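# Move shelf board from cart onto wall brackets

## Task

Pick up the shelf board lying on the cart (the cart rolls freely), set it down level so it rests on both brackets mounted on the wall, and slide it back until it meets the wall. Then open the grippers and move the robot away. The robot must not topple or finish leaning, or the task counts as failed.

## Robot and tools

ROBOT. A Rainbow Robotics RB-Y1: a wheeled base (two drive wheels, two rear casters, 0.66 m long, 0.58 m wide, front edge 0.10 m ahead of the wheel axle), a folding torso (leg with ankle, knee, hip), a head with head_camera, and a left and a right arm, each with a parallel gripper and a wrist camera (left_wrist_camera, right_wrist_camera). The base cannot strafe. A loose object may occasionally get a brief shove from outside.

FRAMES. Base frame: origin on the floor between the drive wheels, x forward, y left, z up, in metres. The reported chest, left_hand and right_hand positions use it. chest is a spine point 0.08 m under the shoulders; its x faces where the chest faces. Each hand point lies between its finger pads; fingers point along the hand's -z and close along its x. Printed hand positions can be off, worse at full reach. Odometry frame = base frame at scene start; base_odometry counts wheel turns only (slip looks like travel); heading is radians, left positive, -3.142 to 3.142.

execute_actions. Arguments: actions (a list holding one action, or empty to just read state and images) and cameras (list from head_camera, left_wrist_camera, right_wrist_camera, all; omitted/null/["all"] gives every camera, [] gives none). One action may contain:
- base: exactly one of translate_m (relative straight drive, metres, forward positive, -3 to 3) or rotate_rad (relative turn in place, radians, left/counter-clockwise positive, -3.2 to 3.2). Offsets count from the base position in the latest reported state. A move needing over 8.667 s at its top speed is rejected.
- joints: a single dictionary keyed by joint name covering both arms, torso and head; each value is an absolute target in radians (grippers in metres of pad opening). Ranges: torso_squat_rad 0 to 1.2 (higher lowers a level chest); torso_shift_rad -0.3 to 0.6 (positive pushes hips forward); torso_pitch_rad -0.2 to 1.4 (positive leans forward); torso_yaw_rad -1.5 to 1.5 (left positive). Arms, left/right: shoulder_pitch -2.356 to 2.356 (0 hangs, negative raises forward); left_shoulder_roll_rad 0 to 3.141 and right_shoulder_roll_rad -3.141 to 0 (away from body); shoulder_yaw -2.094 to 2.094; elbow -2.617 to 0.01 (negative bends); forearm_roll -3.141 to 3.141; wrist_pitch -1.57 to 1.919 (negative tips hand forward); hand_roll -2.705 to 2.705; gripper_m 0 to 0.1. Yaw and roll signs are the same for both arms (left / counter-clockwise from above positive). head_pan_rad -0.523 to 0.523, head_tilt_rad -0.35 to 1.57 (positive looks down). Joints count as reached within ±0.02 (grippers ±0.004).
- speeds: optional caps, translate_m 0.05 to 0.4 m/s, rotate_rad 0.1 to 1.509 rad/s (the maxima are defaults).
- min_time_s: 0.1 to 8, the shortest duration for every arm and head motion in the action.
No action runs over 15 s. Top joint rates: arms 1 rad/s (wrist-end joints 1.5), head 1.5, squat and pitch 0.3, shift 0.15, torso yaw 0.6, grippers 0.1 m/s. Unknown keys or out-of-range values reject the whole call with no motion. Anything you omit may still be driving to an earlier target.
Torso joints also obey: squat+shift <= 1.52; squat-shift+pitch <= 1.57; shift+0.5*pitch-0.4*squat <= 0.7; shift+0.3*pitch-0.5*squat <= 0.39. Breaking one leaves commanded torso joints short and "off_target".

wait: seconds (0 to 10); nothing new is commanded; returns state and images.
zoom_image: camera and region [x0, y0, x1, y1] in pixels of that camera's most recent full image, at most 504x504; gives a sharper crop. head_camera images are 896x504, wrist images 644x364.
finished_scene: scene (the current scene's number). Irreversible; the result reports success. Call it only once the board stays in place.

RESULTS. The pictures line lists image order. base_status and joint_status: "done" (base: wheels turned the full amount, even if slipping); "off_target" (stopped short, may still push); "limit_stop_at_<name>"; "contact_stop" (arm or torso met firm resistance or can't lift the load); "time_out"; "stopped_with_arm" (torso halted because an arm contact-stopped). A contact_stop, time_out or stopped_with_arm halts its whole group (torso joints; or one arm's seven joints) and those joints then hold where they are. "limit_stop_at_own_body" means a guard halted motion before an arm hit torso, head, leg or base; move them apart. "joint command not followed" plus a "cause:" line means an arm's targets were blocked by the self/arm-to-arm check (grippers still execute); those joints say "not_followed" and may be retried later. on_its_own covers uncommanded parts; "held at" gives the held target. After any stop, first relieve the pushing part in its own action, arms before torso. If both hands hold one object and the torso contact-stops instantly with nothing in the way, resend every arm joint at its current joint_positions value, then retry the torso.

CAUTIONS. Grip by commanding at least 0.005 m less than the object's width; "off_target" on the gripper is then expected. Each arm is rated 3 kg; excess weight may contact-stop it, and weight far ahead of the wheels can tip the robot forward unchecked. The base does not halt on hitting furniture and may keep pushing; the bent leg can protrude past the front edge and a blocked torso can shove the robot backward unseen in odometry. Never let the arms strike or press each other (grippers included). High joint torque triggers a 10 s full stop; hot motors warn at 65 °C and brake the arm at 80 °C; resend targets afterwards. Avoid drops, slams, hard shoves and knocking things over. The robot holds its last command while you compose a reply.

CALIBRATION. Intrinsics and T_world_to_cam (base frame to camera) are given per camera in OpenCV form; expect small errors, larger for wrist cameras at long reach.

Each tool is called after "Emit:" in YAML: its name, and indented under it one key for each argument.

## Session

Emit:
execute_actions:
  actions: []
  cameras: ["head_camera"]

Scene clock: 0.00 s.
base_odometry: x=+0.000 y=+0.000 heading=+0.000 (m, m, rad; odometry frame)
base_status: not commanded
joint_positions: torso_squat_rad=+0.350 torso_shift_rad=-0.001 torso_pitch_rad=+0.000 torso_yaw_rad=-0.001 left_shoulder_pitch_rad=+0.038 left_shoulder_roll_rad=+0.027 left_shoulder_yaw_rad=+0.034 left_elbow_rad=-0.100 left_forearm_roll_rad=-0.016 left_wrist_pitch_rad=-0.037 left_hand_roll_rad=-0.006 left_gripper_m=+0.101 right_shoulder_pitch_rad=+0.051 right_shoulder_roll_rad=-0.015 right_shoulder_yaw_rad=-0.036 right_elbow_rad=-0.260 right_forearm_roll_rad=+0.015 right_wrist_pitch_rad=+0.019 right_hand_roll_rad=+0.001 right_gripper_m=+0.099 head_pan_rad=+0.000 head_tilt_rad=+0.399
joint_status: not commanded
chest: x=-0.2287 y=+0.0004 z=+1.2474 quat_wxyz=(+1.000, +0.000, +0.000, +0.000) (m; base frame)
left_hand: x=-0.1989 y=+0.2436 z=+0.5640 quat_wxyz=(+0.999, +0.016, -0.050, +0.011) (m; base frame)
right_hand: x=-0.1435 y=-0.2374 z=+0.5674 quat_wxyz=(+0.995, -0.012, -0.096, -0.018) (m; base frame)
pictures: head_camera
camera_calibration (this result's frames):
head_camera: T_world_to_cam=[[0.0425611, -0.998967, 0.0158928, -0.0105777], [-0.379755, -0.0308887, -0.924571, 1.32083], [0.924107, 0.0333153, -0.380678, 0.685599], [0, 0, 0, 1]] pos_world=[-0.131525, 0.00739102, 1.48236]
Images, in order (width x height): head_camera 896x504.

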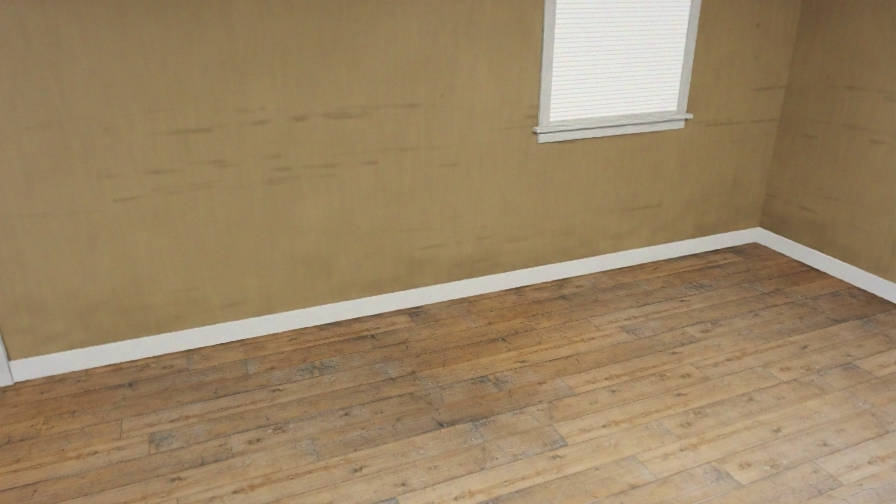

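Emit:
execute_actions:
  actions:
    - {"base":{"rotate_rad":-2.75},"joints":{"head_pan_rad":0.5,"head_tilt_rad":0.1,"torso_pitch_rad":0.4,"left_shoulder_pitch_rad":0,"right_shoulder_pitch_rad":0,"left_shoulder_yaw_rad":0,"right_shoulder_yaw_rad":0,"left_forearm_roll_rad":0.3,"right_forearm_roll_rad":-0.3,"left_shoulder_roll_rad":0.3,"right_shoulder_roll_rad":-0.3,"left_elbow_rad":-1.57,"right_elbow_rad":-1.57,"left_wrist_pitch_rad":-0.4,"right_wrist_pitch_rad":-0.4}}
  cameras: ["head_camera"]

Emit:
execute_actions:
  actions:
    - {"joints":{"head_pan_rad":-0.5}}
  cameras: ["head_camera"]

Scene clock: 5.17 s.
base_odometry: x=+0.000 y=+0.000 heading=-2.749 (m, m, rad; odometry frame)
base_status: done
joint_positions: torso_squat_rad=+0.350 torso_shift_rad=-0.001 torso_pitch_rad=+0.400 torso_yaw_rad=-0.001 left_shoulder_pitch_rad=+0.000 left_shoulder_roll_rad=+0.300 left_shoulder_yaw_rad=+0.000 left_elbow_rad=-1.570 left_forearm_roll_rad=+0.300 left_wrist_pitch_rad=-0.400 left_hand_roll_rad=-0.006 left_gripper_m=+0.101 right_shoulder_pitch_rad=+0.000 right_shoulder_roll_rad=-0.300 right_shoulder_yaw_rad=+0.000 right_elbow_rad=-1.570 right_forearm_roll_rad=-0.300 right_wrist_pitch_rad=-0.400 right_hand_roll_rad=+0.001 right_gripper_m=+0.099 head_pan_rad=+0.500 head_tilt_rad=+0.100
joint_status: all done
chest: x=-0.1082 y=+0.0003 z=+1.2230 quat_wxyz=(+0.980, +0.000, +0.199, -0.001) (m; base frame)
left_hand: x=+0.3039 y=+0.3107 z=+0.9143 quat_wxyz=(+0.707, +0.002, -0.707, -0.002) (m; base frame)
right_hand: x=+0.3034 y=-0.3111 z=+0.9147 quat_wxyz=(+0.707, -0.001, -0.707, +0.000) (m; base frame)
pictures: head_camera
camera_calibration (this result's frames):
head_camera: T_world_to_cam=[[0.480587, -0.859729, -0.172921, 0.250204], [-0.447147, -0.0706084, -0.891669, 1.30377], [0.754385, 0.505845, -0.418359, 0.536078], [0, 0, 0, 1]] pos_world=[0.0583224, 0.0359926, 1.43007]
Images, in order (width x height): head_camera 896x504.

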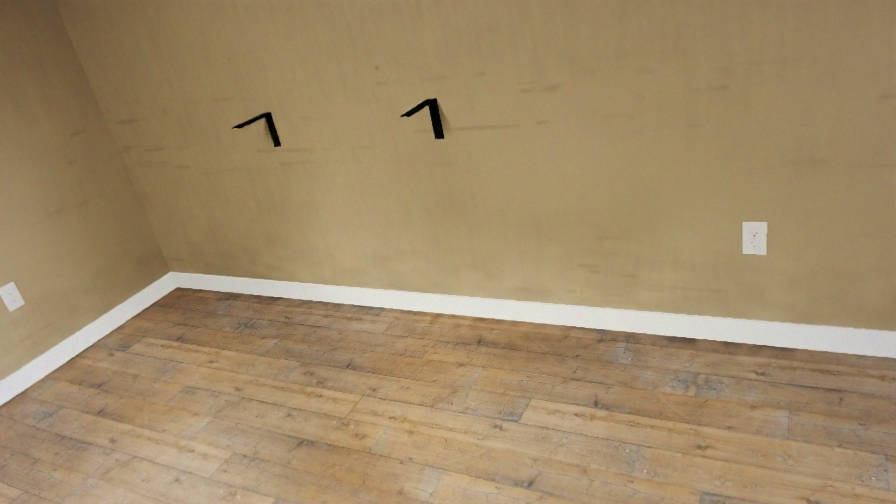

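Scene clock: 6.50 s.
base_odometry: x=+0.000 y=+0.000 heading=-2.749 (m, m, rad; odometry frame)
base_status: not commanded
joint_positions: torso_squat_rad=+0.350 torso_shift_rad=-0.001 torso_pitch_rad=+0.400 torso_yaw_rad=-0.001 left_shoulder_pitch_rad=+0.000 left_shoulder_roll_rad=+0.300 left_shoulder_yaw_rad=+0.000 left_elbow_rad=-1.570 left_forearm_roll_rad=+0.300 left_wrist_pitch_rad=-0.400 left_hand_roll_rad=-0.006 left_gripper_m=+0.101 right_shoulder_pitch_rad=+0.000 right_shoulder_roll_rad=-0.300 right_shoulder_yaw_rad=+0.000 right_elbow_rad=-1.570 right_forearm_roll_rad=-0.300 right_wrist_pitch_rad=-0.400 right_hand_roll_rad=+0.001 right_gripper_m=+0.099 head_pan_rad=-0.500 head_tilt_rad=+0.100
joint_status: all done
chest: x=-0.1082 y=+0.0003 z=+1.2230 quat_wxyz=(+0.980, +0.000, +0.199, -0.001) (m; base frame)
left_hand: x=+0.3039 y=+0.3107 z=+0.9143 quat_wxyz=(+0.707, +0.002, -0.707, -0.002) (m; base frame)
right_hand: x=+0.3034 y=-0.3111 z=+0.9147 quat_wxyz=(+0.707, -0.001, -0.707, +0.000) (m; base frame)
pictures: head_camera
camera_calibration (this result's frames):
head_camera: T_world_to_cam=[[-0.401621, -0.89371, 0.199957, -0.280167], [-0.474441, 0.0162871, -0.880137, 1.28734], [0.78333, -0.448349, -0.430554, 0.553716], [0, 0, 0, 1]] pos_world=[0.0645031, -0.023097, 1.42746]
Images, in order (width x height): head_camera 896x504.

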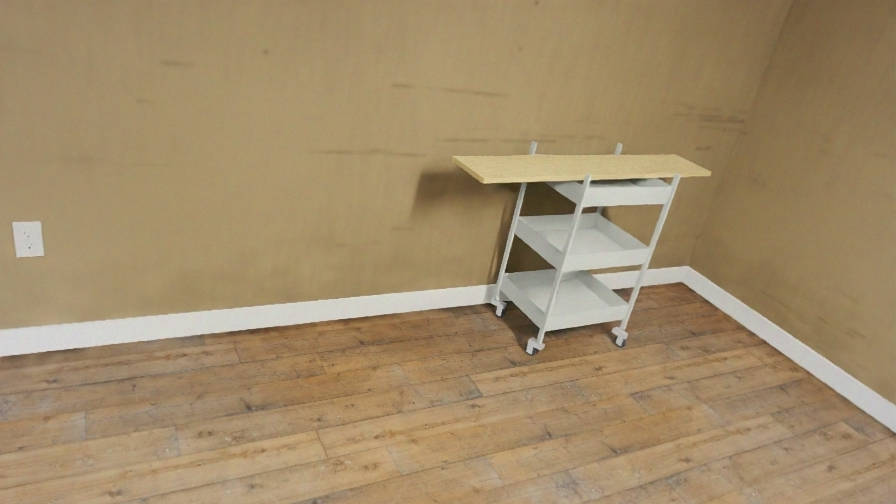

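Emit:
execute_actions:
  actions:
    - {"base":{"rotate_rad":-1.142},"joints":{"head_pan_rad":0,"head_tilt_rad":0.3,"torso_squat_rad":0.8}}
  cameras: []

Emit:
execute_actions:
  actions:
    - {"base":{"translate_m":1.92}}
  cameras: []

Emit:
execute_actions:
  actions:
    - {"base":{"rotate_rad":1.16}}

Scene clock: 10.07 s.
base_odometry: x=+0.000 y=+0.000 heading=+2.393 (m, m, rad; odometry frame)
base_status: done
joint_positions: torso_squat_rad=+0.800 torso_shift_rad=-0.001 torso_pitch_rad=+0.400 torso_yaw_rad=-0.001 left_shoulder_pitch_rad=+0.000 left_shoulder_roll_rad=+0.300 left_shoulder_yaw_rad=+0.000 left_elbow_rad=-1.570 left_forearm_roll_rad=+0.300 left_wrist_pitch_rad=-0.400 left_hand_roll_rad=-0.006 left_gripper_m=+0.101 right_shoulder_pitch_rad=+0.000 right_shoulder_roll_rad=-0.300 right_shoulder_yaw_rad=+0.000 right_elbow_rad=-1.570 right_forearm_roll_rad=-0.300 right_wrist_pitch_rad=-0.400 right_hand_roll_rad=+0.001 right_gripper_m=+0.099 head_pan_rad=+0.000 head_tilt_rad=+0.300
joint_status: all done
chest: x=-0.1080 y=+0.0002 z=+1.0532 quat_wxyz=(+0.980, +0.000, +0.199, -0.001) (m; base frame)
left_hand: x=+0.3041 y=+0.3106 z=+0.7445 quat_wxyz=(+0.707, +0.002, -0.707, -0.002) (m; base frame)
right_hand: x=+0.3035 y=-0.3112 z=+0.7449 quat_wxyz=(+0.707, -0.001, -0.707, +0.000) (m; base frame)
pictures: none
No camera images: the call's "cameras" was empty. Leave "cameras" out to get every camera's image.

Scene clock: 16.47 s.
base_odometry: x=-1.405 y=+1.308 heading=+2.392 (m, m, rad; odometry frame)
base_status: done
joint_positions: torso_squat_rad=+0.800 torso_shift_rad=-0.001 torso_pitch_rad=+0.400 torso_yaw_rad=-0.001 left_shoulder_pitch_rad=+0.000 left_shoulder_roll_rad=+0.300 left_shoulder_yaw_rad=+0.000 left_elbow_rad=-1.570 left_forearm_roll_rad=+0.300 left_wrist_pitch_rad=-0.400 left_hand_roll_rad=-0.006 left_gripper_m=+0.101 right_shoulder_pitch_rad=+0.000 right_shoulder_roll_rad=-0.300 right_shoulder_yaw_rad=+0.000 right_elbow_rad=-1.570 right_forearm_roll_rad=-0.300 right_wrist_pitch_rad=-0.400 right_hand_roll_rad=+0.001 right_gripper_m=+0.099 head_pan_rad=+0.000 head_tilt_rad=+0.300
joint_status: not commanded
chest: x=-0.1079 y=+0.0002 z=+1.0532 quat_wxyz=(+0.980, +0.000, +0.199, -0.001) (m; base frame)
left_hand: x=+0.3042 y=+0.3106 z=+0.7446 quat_wxyz=(+0.707, +0.002, -0.707, -0.002) (m; base frame)
right_hand: x=+0.3036 y=-0.3112 z=+0.7448 quat_wxyz=(+0.707, -0.001, -0.707, +0.000) (m; base frame)
pictures: none
No camera images: the call's "cameras" was empty. Leave "cameras" out to get every camera's image.

Scene clock: 19.90 s.
base_odometry: x=-1.405 y=+1.308 heading=-2.732 (m, m, rad; odometry frame)
base_status: done
joint_positions: torso_squat_rad=+0.800 torso_shift_rad=-0.001 torso_pitch_rad=+0.400 torso_yaw_rad=-0.001 left_shoulder_pitch_rad=+0.000 left_shoulder_roll_rad=+0.300 left_shoulder_yaw_rad=+0.000 left_elbow_rad=-1.570 left_forearm_roll_rad=+0.300 left_wrist_pitch_rad=-0.400 left_hand_roll_rad=-0.006 left_gripper_m=+0.101 right_shoulder_pitch_rad=+0.000 right_shoulder_roll_rad=-0.300 right_shoulder_yaw_rad=+0.000 right_elbow_rad=-1.570 right_forearm_roll_rad=-0.300 right_wrist_pitch_rad=-0.400 right_hand_roll_rad=+0.001 right_gripper_m=+0.099 head_pan_rad=+0.000 head_tilt_rad=+0.300
joint_status: not commanded
chest: x=-0.1079 y=+0.0002 z=+1.0532 quat_wxyz=(+0.980, +0.000, +0.199, -0.001) (m; base frame)
left_hand: x=+0.3042 y=+0.3106 z=+0.7446 quat_wxyz=(+0.707, +0.002, -0.707, -0.002) (m; base frame)
right_hand: x=+0.3036 y=-0.3112 z=+0.7448 quat_wxyz=(+0.707, -0.001, -0.707, +0.000) (m; base frame)
pictures: head_camera, left_wrist_camera, right_wrist_camera
camera_calibration (this result's frames):
head_camera: T_world_to_cam=[[0.044793, -0.998992, 0.00278077, 0.00051271], [-0.63687, -0.0307004, -0.77036, 1.00152], [0.769669, 0.0327357, -0.637603, 0.73456], [0, 0, 0, 1]] pos_world=[0.0724447, 0.00721282, 1.23988]
left_wrist_camera: T_world_to_cam=[[0.0274979, -0.0527251, 0.99823, -0.730679], [-0.602417, -0.797772, -0.0255426, 0.487523], [0.797707, -0.600649, -0.0536995, 0.0664075], [0, 0, 0, 1]] pos_world=[0.260811, 0.390295, 0.745405]
right_wrist_camera: T_world_to_cam=[[0.0133418, -0.040156, -0.999104, 0.719744], [-0.638593, 0.768535, -0.0394166, 0.494361], [0.769429, 0.638547, -0.0153897, 0.0646211], [0, 0, 0, 1]] pos_world=[0.256371, -0.392295, 0.73958]
Images, in order (width x height): head_camera 896x504, left_wrist_camera 644x364, right_wrist_camera 644x364.

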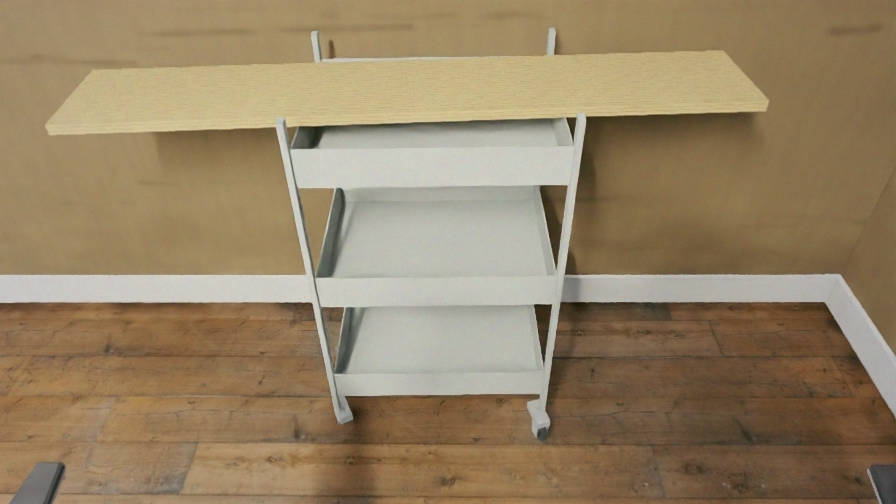

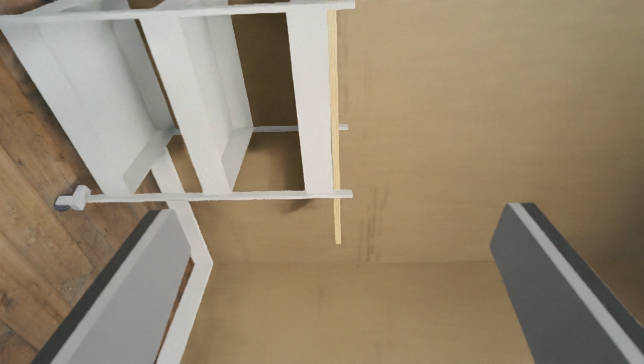

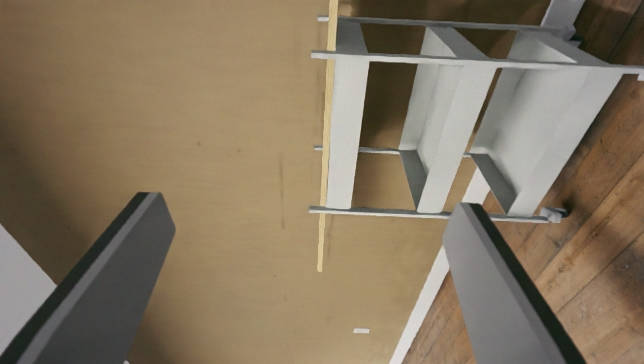

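Emit:
execute_actions:
  actions:
    - {"base":{"rotate_rad":0.075}}
  cameras: []

Emit:
execute_actions:
  actions:
    - {"base":{"translate_m":0.64},"joints":{"head_tilt_rad":0.6}}

Scene clock: 21.10 s.
base_odometry: x=-1.405 y=+1.308 heading=-2.658 (m, m, rad; odometry frame)
base_status: done
joint_positions: torso_squat_rad=+0.800 torso_shift_rad=-0.001 torso_pitch_rad=+0.400 torso_yaw_rad=-0.001 left_shoulder_pitch_rad=+0.000 left_shoulder_roll_rad=+0.300 left_shoulder_yaw_rad=+0.000 left_elbow_rad=-1.570 left_forearm_roll_rad=+0.300 left_wrist_pitch_rad=-0.400 left_hand_roll_rad=-0.006 left_gripper_m=+0.101 right_shoulder_pitch_rad=+0.000 right_shoulder_roll_rad=-0.300 right_shoulder_yaw_rad=+0.000 right_elbow_rad=-1.570 right_forearm_roll_rad=-0.300 right_wrist_pitch_rad=-0.400 right_hand_roll_rad=+0.001 right_gripper_m=+0.099 head_pan_rad=+0.000 head_tilt_rad=+0.300
joint_status: not commanded
chest: x=-0.1079 y=+0.0003 z=+1.0532 quat_wxyz=(+0.980, +0.000, +0.199, -0.001) (m; base frame)
left_hand: x=+0.3042 y=+0.3106 z=+0.7446 quat_wxyz=(+0.707, +0.002, -0.707, -0.002) (m; base frame)
right_hand: x=+0.3036 y=-0.3112 z=+0.7448 quat_wxyz=(+0.707, -0.001, -0.707, +0.000) (m; base frame)
pictures: none
No camera images: the call's "cameras" was empty. Leave "cameras" out to get every camera's image.

Scene clock: 24.30 s.
base_odometry: x=-1.971 y=+1.010 heading=-2.657 (m, m, rad; odometry frame)
base_status: done
joint_positions: torso_squat_rad=+0.800 torso_shift_rad=-0.001 torso_pitch_rad=+0.400 torso_yaw_rad=-0.001 left_shoulder_pitch_rad=+0.000 left_shoulder_roll_rad=+0.300 left_shoulder_yaw_rad=+0.000 left_elbow_rad=-1.570 left_forearm_roll_rad=+0.300 left_wrist_pitch_rad=-0.400 left_hand_roll_rad=-0.006 left_gripper_m=+0.101 right_shoulder_pitch_rad=+0.000 right_shoulder_roll_rad=-0.300 right_shoulder_yaw_rad=+0.000 right_elbow_rad=-1.570 right_forearm_roll_rad=-0.300 right_wrist_pitch_rad=-0.400 right_hand_roll_rad=+0.001 right_gripper_m=+0.099 head_pan_rad=+0.000 head_tilt_rad=+0.600
joint_status: all done
chest: x=-0.1079 y=+0.0003 z=+1.0532 quat_wxyz=(+0.980, +0.000, +0.199, -0.001) (m; base frame)
left_hand: x=+0.3042 y=+0.3106 z=+0.7446 quat_wxyz=(+0.707, +0.002, -0.707, -0.002) (m; base frame)
right_hand: x=+0.3036 y=-0.3112 z=+0.7448 quat_wxyz=(+0.707, -0.001, -0.707, +0.000) (m; base frame)
pictures: head_camera, left_wrist_camera, right_wrist_camera
camera_calibration (this result's frames):
head_camera: T_world_to_cam=[[0.043412, -0.998998, -0.0108786, 0.0172923], [-0.836083, -0.0303676, -0.547762, 0.726026], [0.546883, 0.0328749, -0.836563, 0.976889], [0, 0, 0, 1]] pos_world=[0.0720232, 0.0072075, 1.21511]
left_wrist_camera: T_world_to_cam=[[0.0274725, -0.0527129, 0.998232, -0.730682], [-0.602426, -0.797765, -0.0255475, 0.487534], [0.797701, -0.600659, -0.0536722, 0.0663794], [0, 0, 0, 1]] pos_world=[0.260826, 0.390293, 0.745408]
right_wrist_camera: T_world_to_cam=[[0.0133303, -0.0401638, -0.999104, 0.719743], [-0.638592, 0.768536, -0.0394153, 0.494354], [0.76943, 0.638545, -0.0154035, 0.0646331], [0, 0, 0, 1]] pos_world=[0.256366, -0.392293, 0.739579]
Images, in order (width x height): head_camera 896x504, left_wrist_camera 644x364, right_wrist_camera 644x364.

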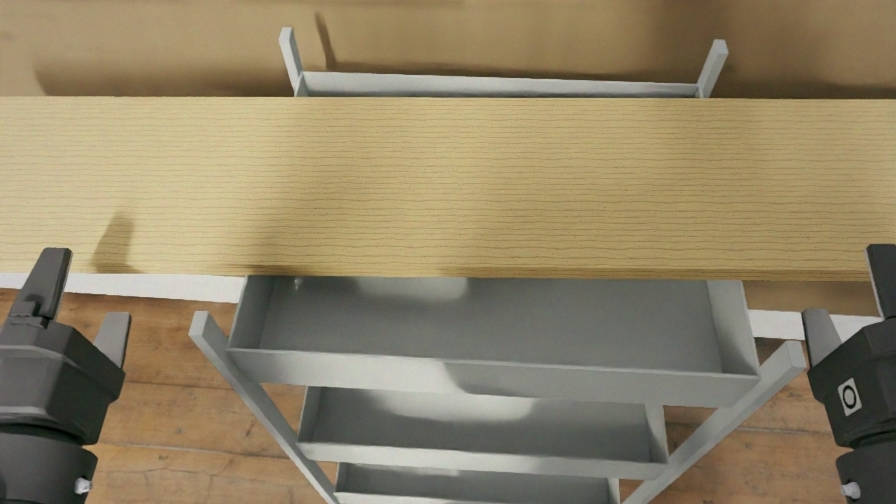

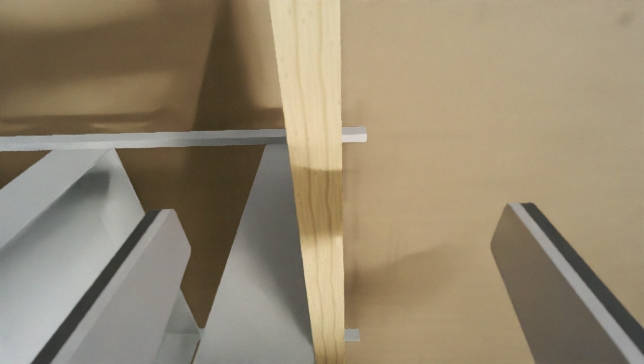

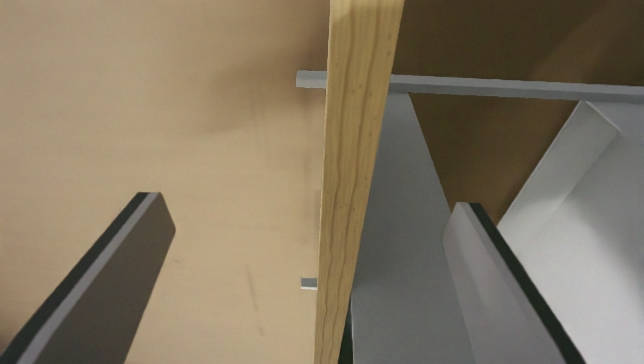

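Emit:
execute_actions:
  actions:
    - {"base":{"rotate_rad":-0.04},"joints":{"torso_squat_rad":0.83,"right_shoulder_roll_rad":-0.35,"right_forearm_roll_rad":-0.35,"right_elbow_rad":-1.54,"right_wrist_pitch_rad":-0.43}}
  cameras: []

Emit:
execute_actions:
  actions:
    - {"base":{"translate_m":0.07},"speeds":{"translate_m":0.08}}

Emit:
execute_actions:
  actions:
    - {"joints":{"left_gripper_m":0,"right_gripper_m":0}}
  cameras: []

Emit:
execute_actions:
  actions:
    - {"joints":{"torso_squat_rad":0}}
  cameras: ["head_camera"]

Scene clock: 25.90 s.
base_odometry: x=-1.971 y=+1.010 heading=-2.695 (m, m, rad; odometry frame)
base_status: done
joint_positions: torso_squat_rad=+0.830 torso_shift_rad=-0.001 torso_pitch_rad=+0.400 torso_yaw_rad=-0.001 left_shoulder_pitch_rad=+0.000 left_shoulder_roll_rad=+0.300 left_shoulder_yaw_rad=+0.000 left_elbow_rad=-1.570 left_forearm_roll_rad=+0.300 left_wrist_pitch_rad=-0.400 left_hand_roll_rad=-0.006 left_gripper_m=+0.101 right_shoulder_pitch_rad=+0.000 right_shoulder_roll_rad=-0.350 right_shoulder_yaw_rad=+0.000 right_elbow_rad=-1.540 right_forearm_roll_rad=-0.350 right_wrist_pitch_rad=-0.430 right_hand_roll_rad=+0.001 right_gripper_m=+0.099 head_pan_rad=+0.000 head_tilt_rad=+0.600
joint_status: all done
chest: x=-0.1080 y=+0.0002 z=+1.0379 quat_wxyz=(+0.980, +0.000, +0.199, -0.001) (m; base frame)
left_hand: x=+0.3042 y=+0.3106 z=+0.7293 quat_wxyz=(+0.707, +0.002, -0.707, -0.002) (m; base frame)
right_hand: x=+0.3017 y=-0.3305 z=+0.7284 quat_wxyz=(+0.707, -0.006, -0.708, -0.002) (m; base frame)
pictures: none
No camera images: the call's "cameras" was empty. Leave "cameras" out to get every camera's image.

Scene clock: 27.40 s.
base_odometry: x=-2.035 y=+0.980 heading=-2.696 (m, m, rad; odometry frame)
base_status: done
joint_positions: torso_squat_rad=+0.830 torso_shift_rad=-0.001 torso_pitch_rad=+0.400 torso_yaw_rad=-0.001 left_shoulder_pitch_rad=+0.000 left_shoulder_roll_rad=+0.300 left_shoulder_yaw_rad=+0.000 left_elbow_rad=-1.570 left_forearm_roll_rad=+0.300 left_wrist_pitch_rad=-0.400 left_hand_roll_rad=-0.006 left_gripper_m=+0.101 right_shoulder_pitch_rad=+0.000 right_shoulder_roll_rad=-0.350 right_shoulder_yaw_rad=+0.000 right_elbow_rad=-1.540 right_forearm_roll_rad=-0.350 right_wrist_pitch_rad=-0.430 right_hand_roll_rad=+0.001 right_gripper_m=+0.099 head_pan_rad=+0.000 head_tilt_rad=+0.600
joint_status: not commanded
chest: x=-0.1079 y=+0.0003 z=+1.0379 quat_wxyz=(+0.980, +0.000, +0.199, -0.001) (m; base frame)
left_hand: x=+0.3042 y=+0.3106 z=+0.7292 quat_wxyz=(+0.707, +0.002, -0.707, -0.002) (m; base frame)
right_hand: x=+0.3017 y=-0.3305 z=+0.7283 quat_wxyz=(+0.707, -0.006, -0.707, -0.002) (m; base frame)
pictures: head_camera, left_wrist_camera, right_wrist_camera
camera_calibration (this result's frames):
head_camera: T_world_to_cam=[[0.0434243, -0.998998, -0.010867, 0.0171148], [-0.836104, -0.0303855, -0.547728, 0.717653], [0.546849, 0.0328707, -0.836586, 0.964102], [0, 0, 0, 1]] pos_world=[0.0720711, 0.00721319, 1.19982]
left_wrist_camera: T_world_to_cam=[[0.0276106, -0.0526986, 0.998229, -0.715408], [-0.602448, -0.797753, -0.0254516, 0.487067], [0.797681, -0.600678, -0.0537746, 0.0656374], [0, 0, 0, 1]] pos_world=[0.260827, 0.390285, 0.730067]
right_wrist_camera: T_world_to_cam=[[0.014719, -0.0443926, -0.998906, 0.70048], [-0.63127, 0.77433, -0.043714, 0.510184], [0.775423, 0.631223, -0.0166264, 0.0748098], [0, 0, 0, 1]] pos_world=[0.253745, -0.411177, 0.72326]
Images, in order (width x height): head_camera 896x504, left_wrist_camera 644x364, right_wrist_camera 644x364.

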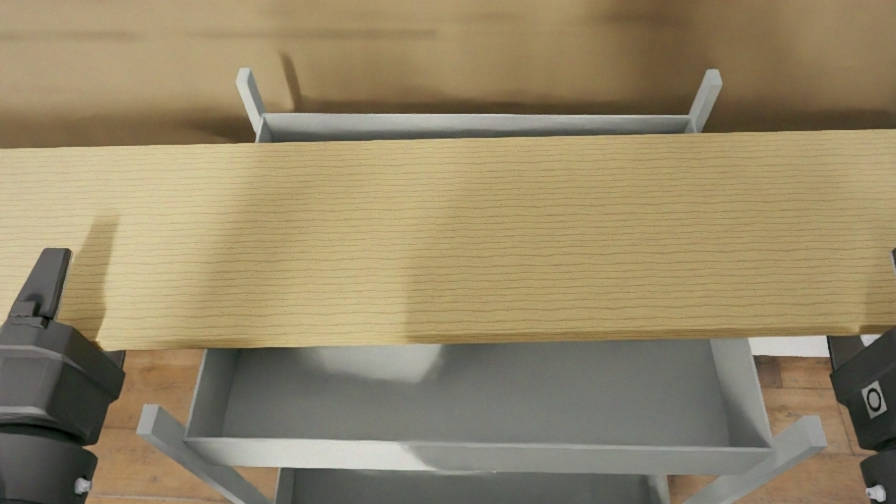

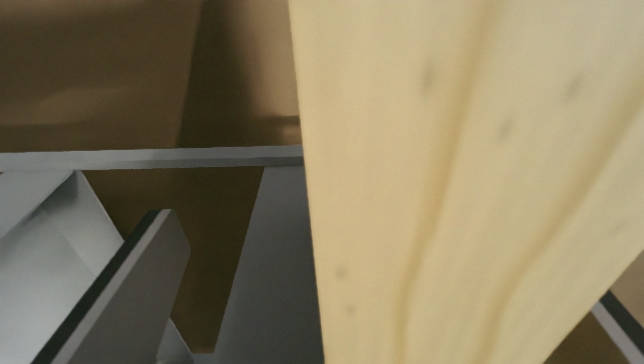

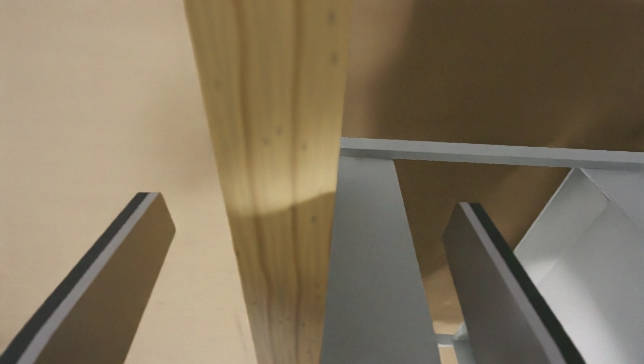

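Scene clock: 28.90 s.
base_odometry: x=-2.035 y=+0.980 heading=-2.696 (m, m, rad; odometry frame)
base_status: not commanded
joint_positions: torso_squat_rad=+0.830 torso_shift_rad=-0.002 torso_pitch_rad=+0.398 torso_yaw_rad=-0.001 left_shoulder_pitch_rad=-0.003 left_shoulder_roll_rad=+0.301 left_shoulder_yaw_rad=+0.002 left_elbow_rad=-1.575 left_forearm_roll_rad=+0.300 left_wrist_pitch_rad=-0.403 left_hand_roll_rad=-0.006 left_gripper_m=+0.019 right_shoulder_pitch_rad=-0.001 right_shoulder_roll_rad=-0.350 right_shoulder_yaw_rad=-0.001 right_elbow_rad=-1.542 right_forearm_roll_rad=-0.350 right_wrist_pitch_rad=-0.431 right_hand_roll_rad=+0.001 right_gripper_m=+0.018 head_pan_rad=+0.000 head_tilt_rad=+0.600
joint_status: left_gripper_m off_target (ended at +0.019, target +0.000); right_gripper_m off_target (ended at +0.018, target +0.000)
chest: x=-0.1090 y=+0.0001 z=+1.0381 quat_wxyz=(+0.980, +0.000, +0.198, +0.000) (m; base frame)
left_hand: x=+0.3056 y=+0.3106 z=+0.7346 quat_wxyz=(+0.703, +0.002, -0.711, -0.003) (m; base frame)
right_hand: x=+0.3020 y=-0.3303 z=+0.7306 quat_wxyz=(+0.705, -0.006, -0.710, -0.002) (m; base frame)
pictures: none
No camera images: the call's "cameras" was empty. Leave "cameras" out to get every camera's image.

Scene clock: 32.60 s.
base_odometry: x=-2.035 y=+0.980 heading=-2.696 (m, m, rad; odometry frame)
base_status: not commanded
joint_positions: torso_squat_rad=+0.000 torso_shift_rad=-0.001 torso_pitch_rad=+0.401 torso_yaw_rad=-0.001 left_shoulder_pitch_rad=+0.000 left_shoulder_roll_rad=+0.300 left_shoulder_yaw_rad=+0.000 left_elbow_rad=-1.569 left_forearm_roll_rad=+0.300 left_wrist_pitch_rad=-0.399 left_hand_roll_rad=-0.006 left_gripper_m=+0.019 right_shoulder_pitch_rad=+0.001 right_shoulder_roll_rad=-0.350 right_shoulder_yaw_rad=+0.000 right_elbow_rad=-1.539 right_forearm_roll_rad=-0.350 right_wrist_pitch_rad=-0.429 right_hand_roll_rad=+0.001 right_gripper_m=+0.017 head_pan_rad=+0.000 head_tilt_rad=+0.600
joint_status: all done
chest: x=-0.1076 y=+0.0003 z=+1.2654 quat_wxyz=(+0.980, +0.000, +0.199, -0.001) (m; base frame)
left_hand: x=+0.3039 y=+0.3107 z=+0.9556 quat_wxyz=(+0.708, +0.002, -0.706, -0.002) (m; base frame)
right_hand: x=+0.3011 y=-0.3307 z=+0.9541 quat_wxyz=(+0.708, -0.006, -0.706, -0.002) (m; base frame)
pictures: head_camera
camera_calibration (this result's frames):
head_camera: T_world_to_cam=[[0.0434564, -0.998994, -0.0110837, 0.0198705], [-0.836641, -0.0303261, -0.546912, 0.841393], [0.546025, 0.0330399, -0.837117, 1.15482], [0, 0, 0, 1]] pos_world=[0.0725207, 0.00721162, 1.4271]
Images, in order (width x height): head_camera 896x504.

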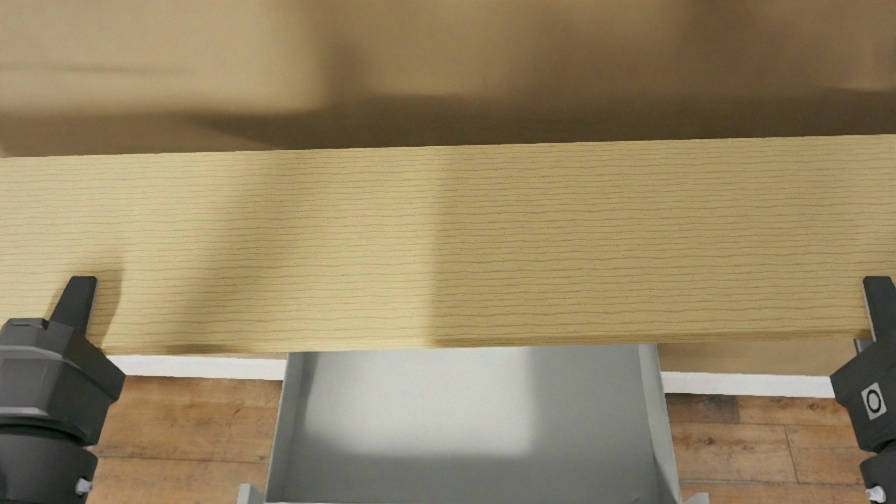

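Emit:
execute_actions:
  actions:
    - {"base":{"translate_m":-0.7},"joints":{"torso_pitch_rad":0.2,"left_wrist_pitch_rad":-0.2,"right_wrist_pitch_rad":-0.23,"head_tilt_rad":0.3},"min_time_s":1.5}
  cameras: []

Emit:
execute_actions:
  actions:
    - {"base":{"rotate_rad":1.57}}
  cameras: []

Emit:
execute_actions:
  actions:
    - {"base":{"translate_m":2}}
  cameras: []

Emit:
execute_actions:
  actions:
    - {"base":{"translate_m":1.43}}
  cameras: []

Emit:
execute_actions:
  actions:
    - {"base":{"rotate_rad":-1.6}}
  cameras: ["head_camera"]

Scene clock: 36.40 s.
base_odometry: x=-1.403 y=+1.281 heading=-2.698 (m, m, rad; odometry frame)
base_status: done
joint_positions: torso_squat_rad=+0.000 torso_shift_rad=-0.001 torso_pitch_rad=+0.201 torso_yaw_rad=-0.001 left_shoulder_pitch_rad=+0.001 left_shoulder_roll_rad=+0.300 left_shoulder_yaw_rad=+0.000 left_elbow_rad=-1.569 left_forearm_roll_rad=+0.300 left_wrist_pitch_rad=-0.199 left_hand_roll_rad=-0.006 left_gripper_m=+0.019 right_shoulder_pitch_rad=+0.001 right_shoulder_roll_rad=-0.350 right_shoulder_yaw_rad=+0.001 right_elbow_rad=-1.538 right_forearm_roll_rad=-0.350 right_wrist_pitch_rad=-0.229 right_hand_roll_rad=+0.001 right_gripper_m=+0.017 head_pan_rad=+0.000 head_tilt_rad=+0.300
joint_status: all done
chest: x=-0.1667 y=+0.0003 z=+1.2837 quat_wxyz=(+0.995, +0.000, +0.100, -0.001) (m; base frame)
left_hand: x=+0.3024 y=+0.3107 z=+1.0158 quat_wxyz=(+0.709, +0.002, -0.706, -0.002) (m; base frame)
right_hand: x=+0.3000 y=-0.3308 z=+1.0138 quat_wxyz=(+0.708, -0.006, -0.706, -0.003) (m; base frame)
pictures: none
No camera images: the call's "cameras" was empty. Leave "cameras" out to get every camera's image.

Scene clock: 40.27 s.
base_odometry: x=-1.402 y=+1.281 heading=-1.129 (m, m, rad; odometry frame)
base_status: done
joint_positions: torso_squat_rad=+0.000 torso_shift_rad=-0.001 torso_pitch_rad=+0.201 torso_yaw_rad=-0.001 left_shoulder_pitch_rad=+0.001 left_shoulder_roll_rad=+0.300 left_shoulder_yaw_rad=+0.000 left_elbow_rad=-1.569 left_forearm_roll_rad=+0.300 left_wrist_pitch_rad=-0.199 left_hand_roll_rad=-0.006 left_gripper_m=+0.019 right_shoulder_pitch_rad=+0.001 right_shoulder_roll_rad=-0.350 right_shoulder_yaw_rad=+0.001 right_elbow_rad=-1.538 right_forearm_roll_rad=-0.350 right_wrist_pitch_rad=-0.229 right_hand_roll_rad=+0.001 right_gripper_m=+0.017 head_pan_rad=+0.000 head_tilt_rad=+0.300
joint_status: not commanded
chest: x=-0.1667 y=+0.0004 z=+1.2837 quat_wxyz=(+0.995, +0.000, +0.100, -0.001) (m; base frame)
left_hand: x=+0.3024 y=+0.3107 z=+1.0157 quat_wxyz=(+0.709, +0.002, -0.706, -0.002) (m; base frame)
right_hand: x=+0.3000 y=-0.3308 z=+1.0138 quat_wxyz=(+0.708, -0.006, -0.706, -0.003) (m; base frame)
pictures: none
No camera images: the call's "cameras" was empty. Leave "cameras" out to get every camera's image.

Scene clock: 46.93 s.
base_odometry: x=-0.546 y=-0.526 heading=-1.128 (m, m, rad; odometry frame)
base_status: done
joint_positions: torso_squat_rad=+0.000 torso_shift_rad=-0.001 torso_pitch_rad=+0.201 torso_yaw_rad=-0.001 left_shoulder_pitch_rad=+0.001 left_shoulder_roll_rad=+0.300 left_shoulder_yaw_rad=+0.000 left_elbow_rad=-1.569 left_forearm_roll_rad=+0.300 left_wrist_pitch_rad=-0.199 left_hand_roll_rad=-0.006 left_gripper_m=+0.019 right_shoulder_pitch_rad=+0.001 right_shoulder_roll_rad=-0.350 right_shoulder_yaw_rad=+0.001 right_elbow_rad=-1.538 right_forearm_roll_rad=-0.350 right_wrist_pitch_rad=-0.229 right_hand_roll_rad=+0.001 right_gripper_m=+0.017 head_pan_rad=+0.000 head_tilt_rad=+0.300
joint_status: not commanded
chest: x=-0.1667 y=+0.0004 z=+1.2837 quat_wxyz=(+0.995, +0.000, +0.100, -0.001) (m; base frame)
left_hand: x=+0.3024 y=+0.3107 z=+1.0156 quat_wxyz=(+0.709, +0.002, -0.706, -0.002) (m; base frame)
right_hand: x=+0.3000 y=-0.3308 z=+1.0138 quat_wxyz=(+0.708, -0.006, -0.706, -0.003) (m; base frame)
pictures: none
No camera images: the call's "cameras" was empty. Leave "cameras" out to get every camera's image.

Scene clock: 52.07 s.
base_odometry: x=+0.068 y=-1.818 heading=-1.127 (m, m, rad; odometry frame)
base_status: done
joint_positions: torso_squat_rad=+0.000 torso_shift_rad=-0.001 torso_pitch_rad=+0.201 torso_yaw_rad=-0.001 left_shoulder_pitch_rad=+0.001 left_shoulder_roll_rad=+0.300 left_shoulder_yaw_rad=+0.000 left_elbow_rad=-1.569 left_forearm_roll_rad=+0.300 left_wrist_pitch_rad=-0.199 left_hand_roll_rad=-0.006 left_gripper_m=+0.019 right_shoulder_pitch_rad=+0.001 right_shoulder_roll_rad=-0.350 right_shoulder_yaw_rad=+0.001 right_elbow_rad=-1.538 right_forearm_roll_rad=-0.350 right_wrist_pitch_rad=-0.229 right_hand_roll_rad=+0.001 right_gripper_m=+0.017 head_pan_rad=+0.000 head_tilt_rad=+0.300
joint_status: not commanded
chest: x=-0.1667 y=+0.0004 z=+1.2837 quat_wxyz=(+0.995, +0.000, +0.100, -0.001) (m; base frame)
left_hand: x=+0.3024 y=+0.3107 z=+1.0156 quat_wxyz=(+0.709, +0.002, -0.705, -0.002) (m; base frame)
right_hand: x=+0.3000 y=-0.3308 z=+1.0137 quat_wxyz=(+0.708, -0.006, -0.706, -0.003) (m; base frame)
pictures: none
No camera images: the call's "cameras" was empty. Leave "cameras" out to get every camera's image.

Scene clock: 56.00 s.
base_odometry: x=+0.068 y=-1.817 heading=-2.726 (m, m, rad; odometry frame)
base_status: done
joint_positions: torso_squat_rad=+0.000 torso_shift_rad=-0.001 torso_pitch_rad=+0.201 torso_yaw_rad=-0.001 left_shoulder_pitch_rad=+0.001 left_shoulder_roll_rad=+0.300 left_shoulder_yaw_rad=+0.000 left_elbow_rad=-1.569 left_forearm_roll_rad=+0.300 left_wrist_pitch_rad=-0.199 left_hand_roll_rad=-0.006 left_gripper_m=+0.019 right_shoulder_pitch_rad=+0.001 right_shoulder_roll_rad=-0.350 right_shoulder_yaw_rad=+0.001 right_elbow_rad=-1.538 right_forearm_roll_rad=-0.350 right_wrist_pitch_rad=-0.229 right_hand_roll_rad=+0.001 right_gripper_m=+0.017 head_pan_rad=+0.000 head_tilt_rad=+0.300
joint_status: not commanded
chest: x=-0.1667 y=+0.0004 z=+1.2837 quat_wxyz=(+0.995, +0.000, +0.100, -0.001) (m; base frame)
left_hand: x=+0.3024 y=+0.3108 z=+1.0156 quat_wxyz=(+0.709, +0.002, -0.705, -0.002) (m; base frame)
right_hand: x=+0.3000 y=-0.3308 z=+1.0138 quat_wxyz=(+0.708, -0.006, -0.706, -0.003) (m; base frame)
pictures: head_camera
camera_calibration (this result's frames):
head_camera: T_world_to_cam=[[0.0434535, -0.998988, 0.011622, -0.00892925], [-0.471952, -0.0307791, -0.881087, 1.31131], [0.880553, 0.0328013, -0.472812, 0.733679], [0, 0, 0, 1]] pos_world=[-0.0267775, 0.00737521, 1.50238]
Images, in order (width x height): head_camera 896x504.

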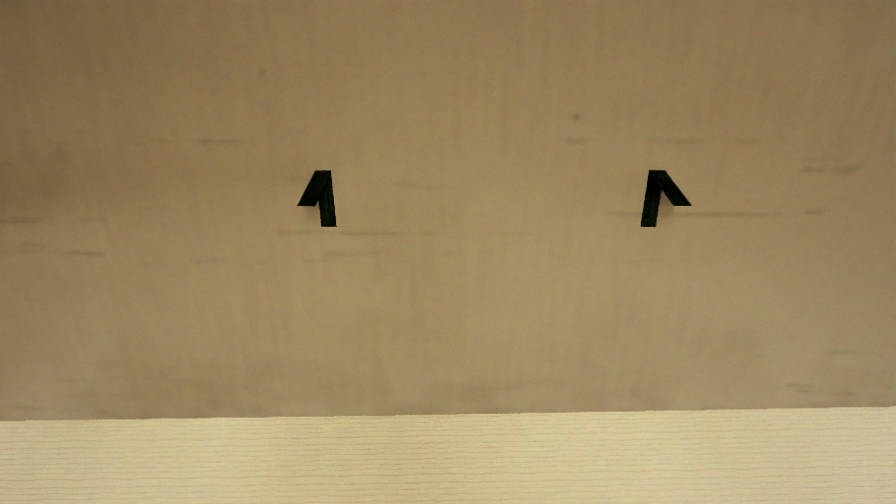

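Emit:
execute_actions:
  actions:
    - {"base":{"rotate_rad":-0.035}}
  cameras: []

Emit:
execute_actions:
  actions:
    - {"base":{"translate_m":0.72},"joints":{"head_tilt_rad":0.55,"torso_squat_rad":0.3}}

Scene clock: 56.93 s.
base_odometry: x=+0.068 y=-1.817 heading=-2.760 (m, m, rad; odometry frame)
base_status: done
joint_positions: torso_squat_rad=+0.000 torso_shift_rad=-0.001 torso_pitch_rad=+0.201 torso_yaw_rad=-0.001 left_shoulder_pitch_rad=+0.001 left_shoulder_roll_rad=+0.300 left_shoulder_yaw_rad=+0.000 left_elbow_rad=-1.569 left_forearm_roll_rad=+0.300 left_wrist_pitch_rad=-0.199 left_hand_roll_rad=-0.006 left_gripper_m=+0.019 right_shoulder_pitch_rad=+0.001 right_shoulder_roll_rad=-0.350 right_shoulder_yaw_rad=+0.001 right_elbow_rad=-1.538 right_forearm_roll_rad=-0.350 right_wrist_pitch_rad=-0.229 right_hand_roll_rad=+0.001 right_gripper_m=+0.017 head_pan_rad=+0.000 head_tilt_rad=+0.300
joint_status: not commanded
chest: x=-0.1667 y=+0.0004 z=+1.2837 quat_wxyz=(+0.995, +0.000, +0.100, -0.001) (m; base frame)
left_hand: x=+0.3024 y=+0.3107 z=+1.0156 quat_wxyz=(+0.709, +0.002, -0.705, -0.002) (m; base frame)
right_hand: x=+0.3000 y=-0.3308 z=+1.0137 quat_wxyz=(+0.708, -0.006, -0.706, -0.003) (m; base frame)
pictures: none
No camera images: the call's "cameras" was empty. Leave "cameras" out to get every camera's image.

Scene clock: 60.30 s.
base_odometry: x=-0.600 y=-2.085 heading=-2.761 (m, m, rad; odometry frame)
base_status: done
joint_positions: torso_squat_rad=+0.300 torso_shift_rad=-0.001 torso_pitch_rad=+0.201 torso_yaw_rad=-0.001 left_shoulder_pitch_rad=+0.001 left_shoulder_roll_rad=+0.300 left_shoulder_yaw_rad=+0.000 left_elbow_rad=-1.569 left_forearm_roll_rad=+0.300 left_wrist_pitch_rad=-0.199 left_hand_roll_rad=-0.006 left_gripper_m=+0.019 right_shoulder_pitch_rad=+0.001 right_shoulder_roll_rad=-0.350 right_shoulder_yaw_rad=+0.001 right_elbow_rad=-1.538 right_forearm_roll_rad=-0.350 right_wrist_pitch_rad=-0.229 right_hand_roll_rad=+0.001 right_gripper_m=+0.017 head_pan_rad=+0.000 head_tilt_rad=+0.550
joint_status: all done
chest: x=-0.1667 y=+0.0003 z=+1.2525 quat_wxyz=(+0.995, +0.000, +0.100, -0.001) (m; base frame)
left_hand: x=+0.3024 y=+0.3107 z=+0.9844 quat_wxyz=(+0.709, +0.002, -0.706, -0.002) (m; base frame)
right_hand: x=+0.3000 y=-0.3308 z=+0.9825 quat_wxyz=(+0.708, -0.006, -0.706, -0.003) (m; base frame)
pictures: head_camera, left_wrist_camera, right_wrist_camera
camera_calibration (this result's frames):
head_camera: T_world_to_cam=[[0.0448537, -0.998994, 0.000228315, 0.00798651], [-0.675177, -0.0304832, -0.737026, 1.05436], [0.736291, 0.0329042, -0.675865, 0.996991], [0, 0, 0, 1]] pos_world=[-0.0225552, 0.00731346, 1.45092]
left_wrist_camera: T_world_to_cam=[[0.0312208, -0.0520755, 0.998155, -0.971302], [-0.602257, -0.797977, -0.0227941, 0.489945], [0.797691, -0.600434, -0.0562763, 0.0832886], [0, 0, 0, 1]] pos_world=[0.258959, 0.390393, 0.985365]
right_wrist_camera: T_world_to_cam=[[0.00979336, -0.0422736, -0.999058, 0.956794], [-0.630613, 0.775118, -0.0389796, 0.51589], [0.776036, 0.630401, -0.0190673, 0.0824558], [0, 0, 0, 1]] pos_world=[0.251968, -0.411408, 0.977574]
Images, in order (width x height): head_camera 896x504, left_wrist_camera 644x364, right_wrist_camera 644x364.

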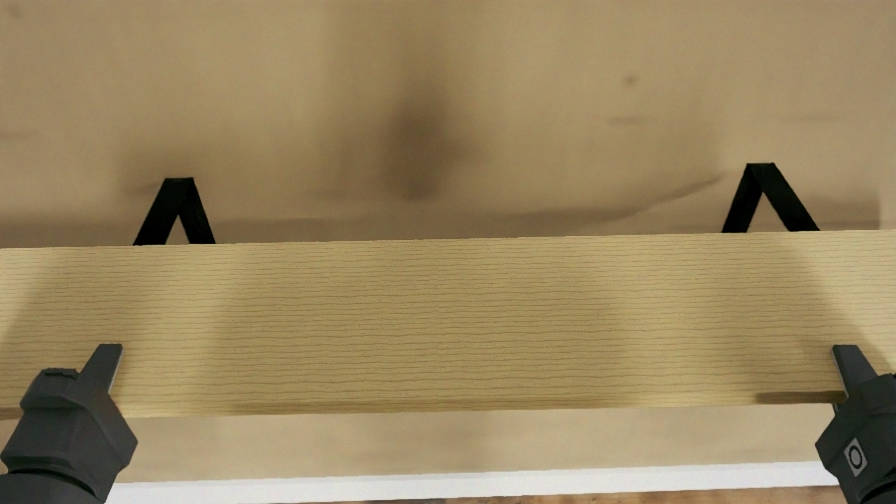

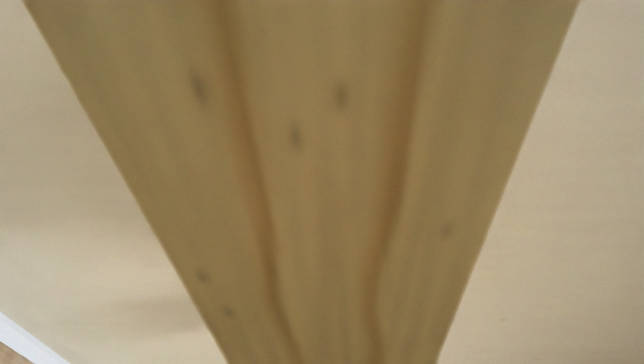

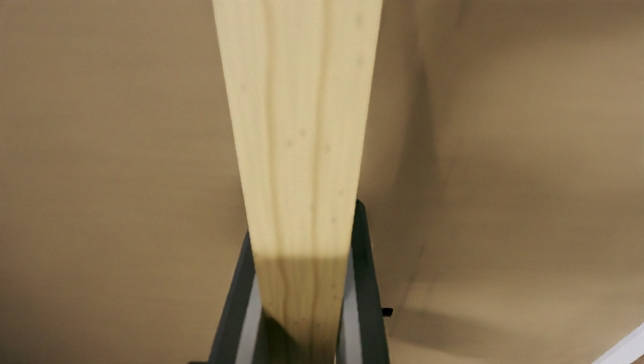

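Emit:
execute_actions:
  actions:
    - {"base":{"translate_m":0.14}}
  cameras: []

Emit:
execute_actions:
  actions:
    - {"joints":{"torso_squat_rad":0.44}}
  cameras: ["head_camera"]

Scene clock: 62.13 s.
base_odometry: x=-0.730 y=-2.137 heading=-2.762 (m, m, rad; odometry frame)
base_status: done
joint_positions: torso_squat_rad=+0.300 torso_shift_rad=-0.001 torso_pitch_rad=+0.201 torso_yaw_rad=-0.001 left_shoulder_pitch_rad=+0.001 left_shoulder_roll_rad=+0.300 left_shoulder_yaw_rad=+0.000 left_elbow_rad=-1.569 left_forearm_roll_rad=+0.300 left_wrist_pitch_rad=-0.199 left_hand_roll_rad=-0.006 left_gripper_m=+0.019 right_shoulder_pitch_rad=+0.001 right_shoulder_roll_rad=-0.350 right_shoulder_yaw_rad=+0.001 right_elbow_rad=-1.538 right_forearm_roll_rad=-0.350 right_wrist_pitch_rad=-0.229 right_hand_roll_rad=+0.001 right_gripper_m=+0.017 head_pan_rad=+0.000 head_tilt_rad=+0.550
joint_status: not commanded
chest: x=-0.1666 y=+0.0003 z=+1.2525 quat_wxyz=(+0.995, +0.000, +0.100, -0.001) (m; base frame)
left_hand: x=+0.3024 y=+0.3107 z=+0.9844 quat_wxyz=(+0.709, +0.002, -0.706, -0.002) (m; base frame)
right_hand: x=+0.3001 y=-0.3308 z=+0.9825 quat_wxyz=(+0.708, -0.006, -0.706, -0.003) (m; base frame)
pictures: none
No camera images: the call's "cameras" was empty. Leave "cameras" out to get every camera's image.

Scene clock: 63.40 s.
base_odometry: x=-0.730 y=-2.137 heading=-2.762 (m, m, rad; odometry frame)
base_status: not commanded
joint_positions: torso_squat_rad=+0.440 torso_shift_rad=-0.001 torso_pitch_rad=+0.201 torso_yaw_rad=-0.001 left_shoulder_pitch_rad=+0.001 left_shoulder_roll_rad=+0.300 left_shoulder_yaw_rad=+0.000 left_elbow_rad=-1.569 left_forearm_roll_rad=+0.300 left_wrist_pitch_rad=-0.199 left_hand_roll_rad=-0.006 left_gripper_m=+0.019 right_shoulder_pitch_rad=+0.001 right_shoulder_roll_rad=-0.350 right_shoulder_yaw_rad=+0.001 right_elbow_rad=-1.538 right_forearm_roll_rad=-0.350 right_wrist_pitch_rad=-0.229 right_hand_roll_rad=+0.001 right_gripper_m=+0.017 head_pan_rad=+0.000 head_tilt_rad=+0.550
joint_status: all done
chest: x=-0.1667 y=+0.0003 z=+1.2171 quat_wxyz=(+0.995, +0.000, +0.100, -0.001) (m; base frame)
left_hand: x=+0.3024 y=+0.3107 z=+0.9491 quat_wxyz=(+0.709, +0.002, -0.706, -0.002) (m; base frame)
right_hand: x=+0.3000 y=-0.3308 z=+0.9472 quat_wxyz=(+0.708, -0.006, -0.706, -0.003) (m; base frame)
pictures: head_camera
camera_calibration (this result's frames):
head_camera: T_world_to_cam=[[0.0448536, -0.998994, 0.000236242, 0.00797101], [-0.675046, -0.0304831, -0.737145, 1.02839], [0.736411, 0.0329042, -0.675734, 0.972978], [0, 0, 0, 1]] pos_world=[-0.0226596, 0.00729641, 1.41554]
Images, in order (width x height): head_camera 896x504.

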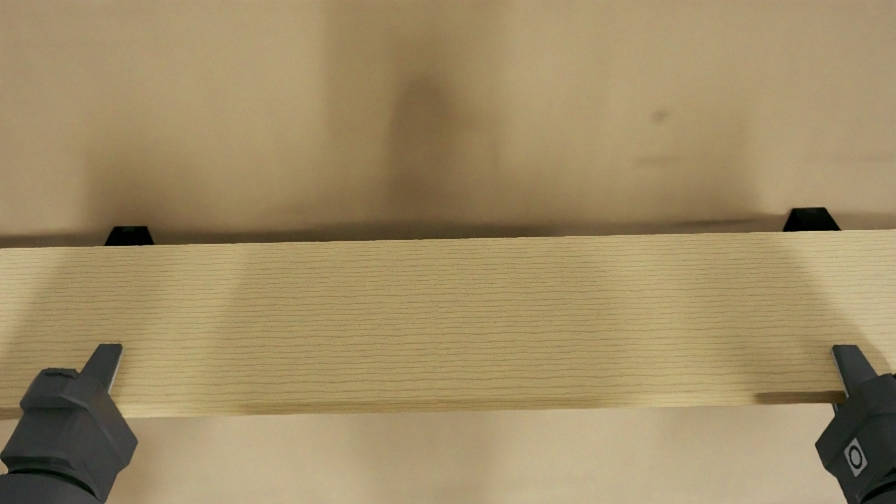

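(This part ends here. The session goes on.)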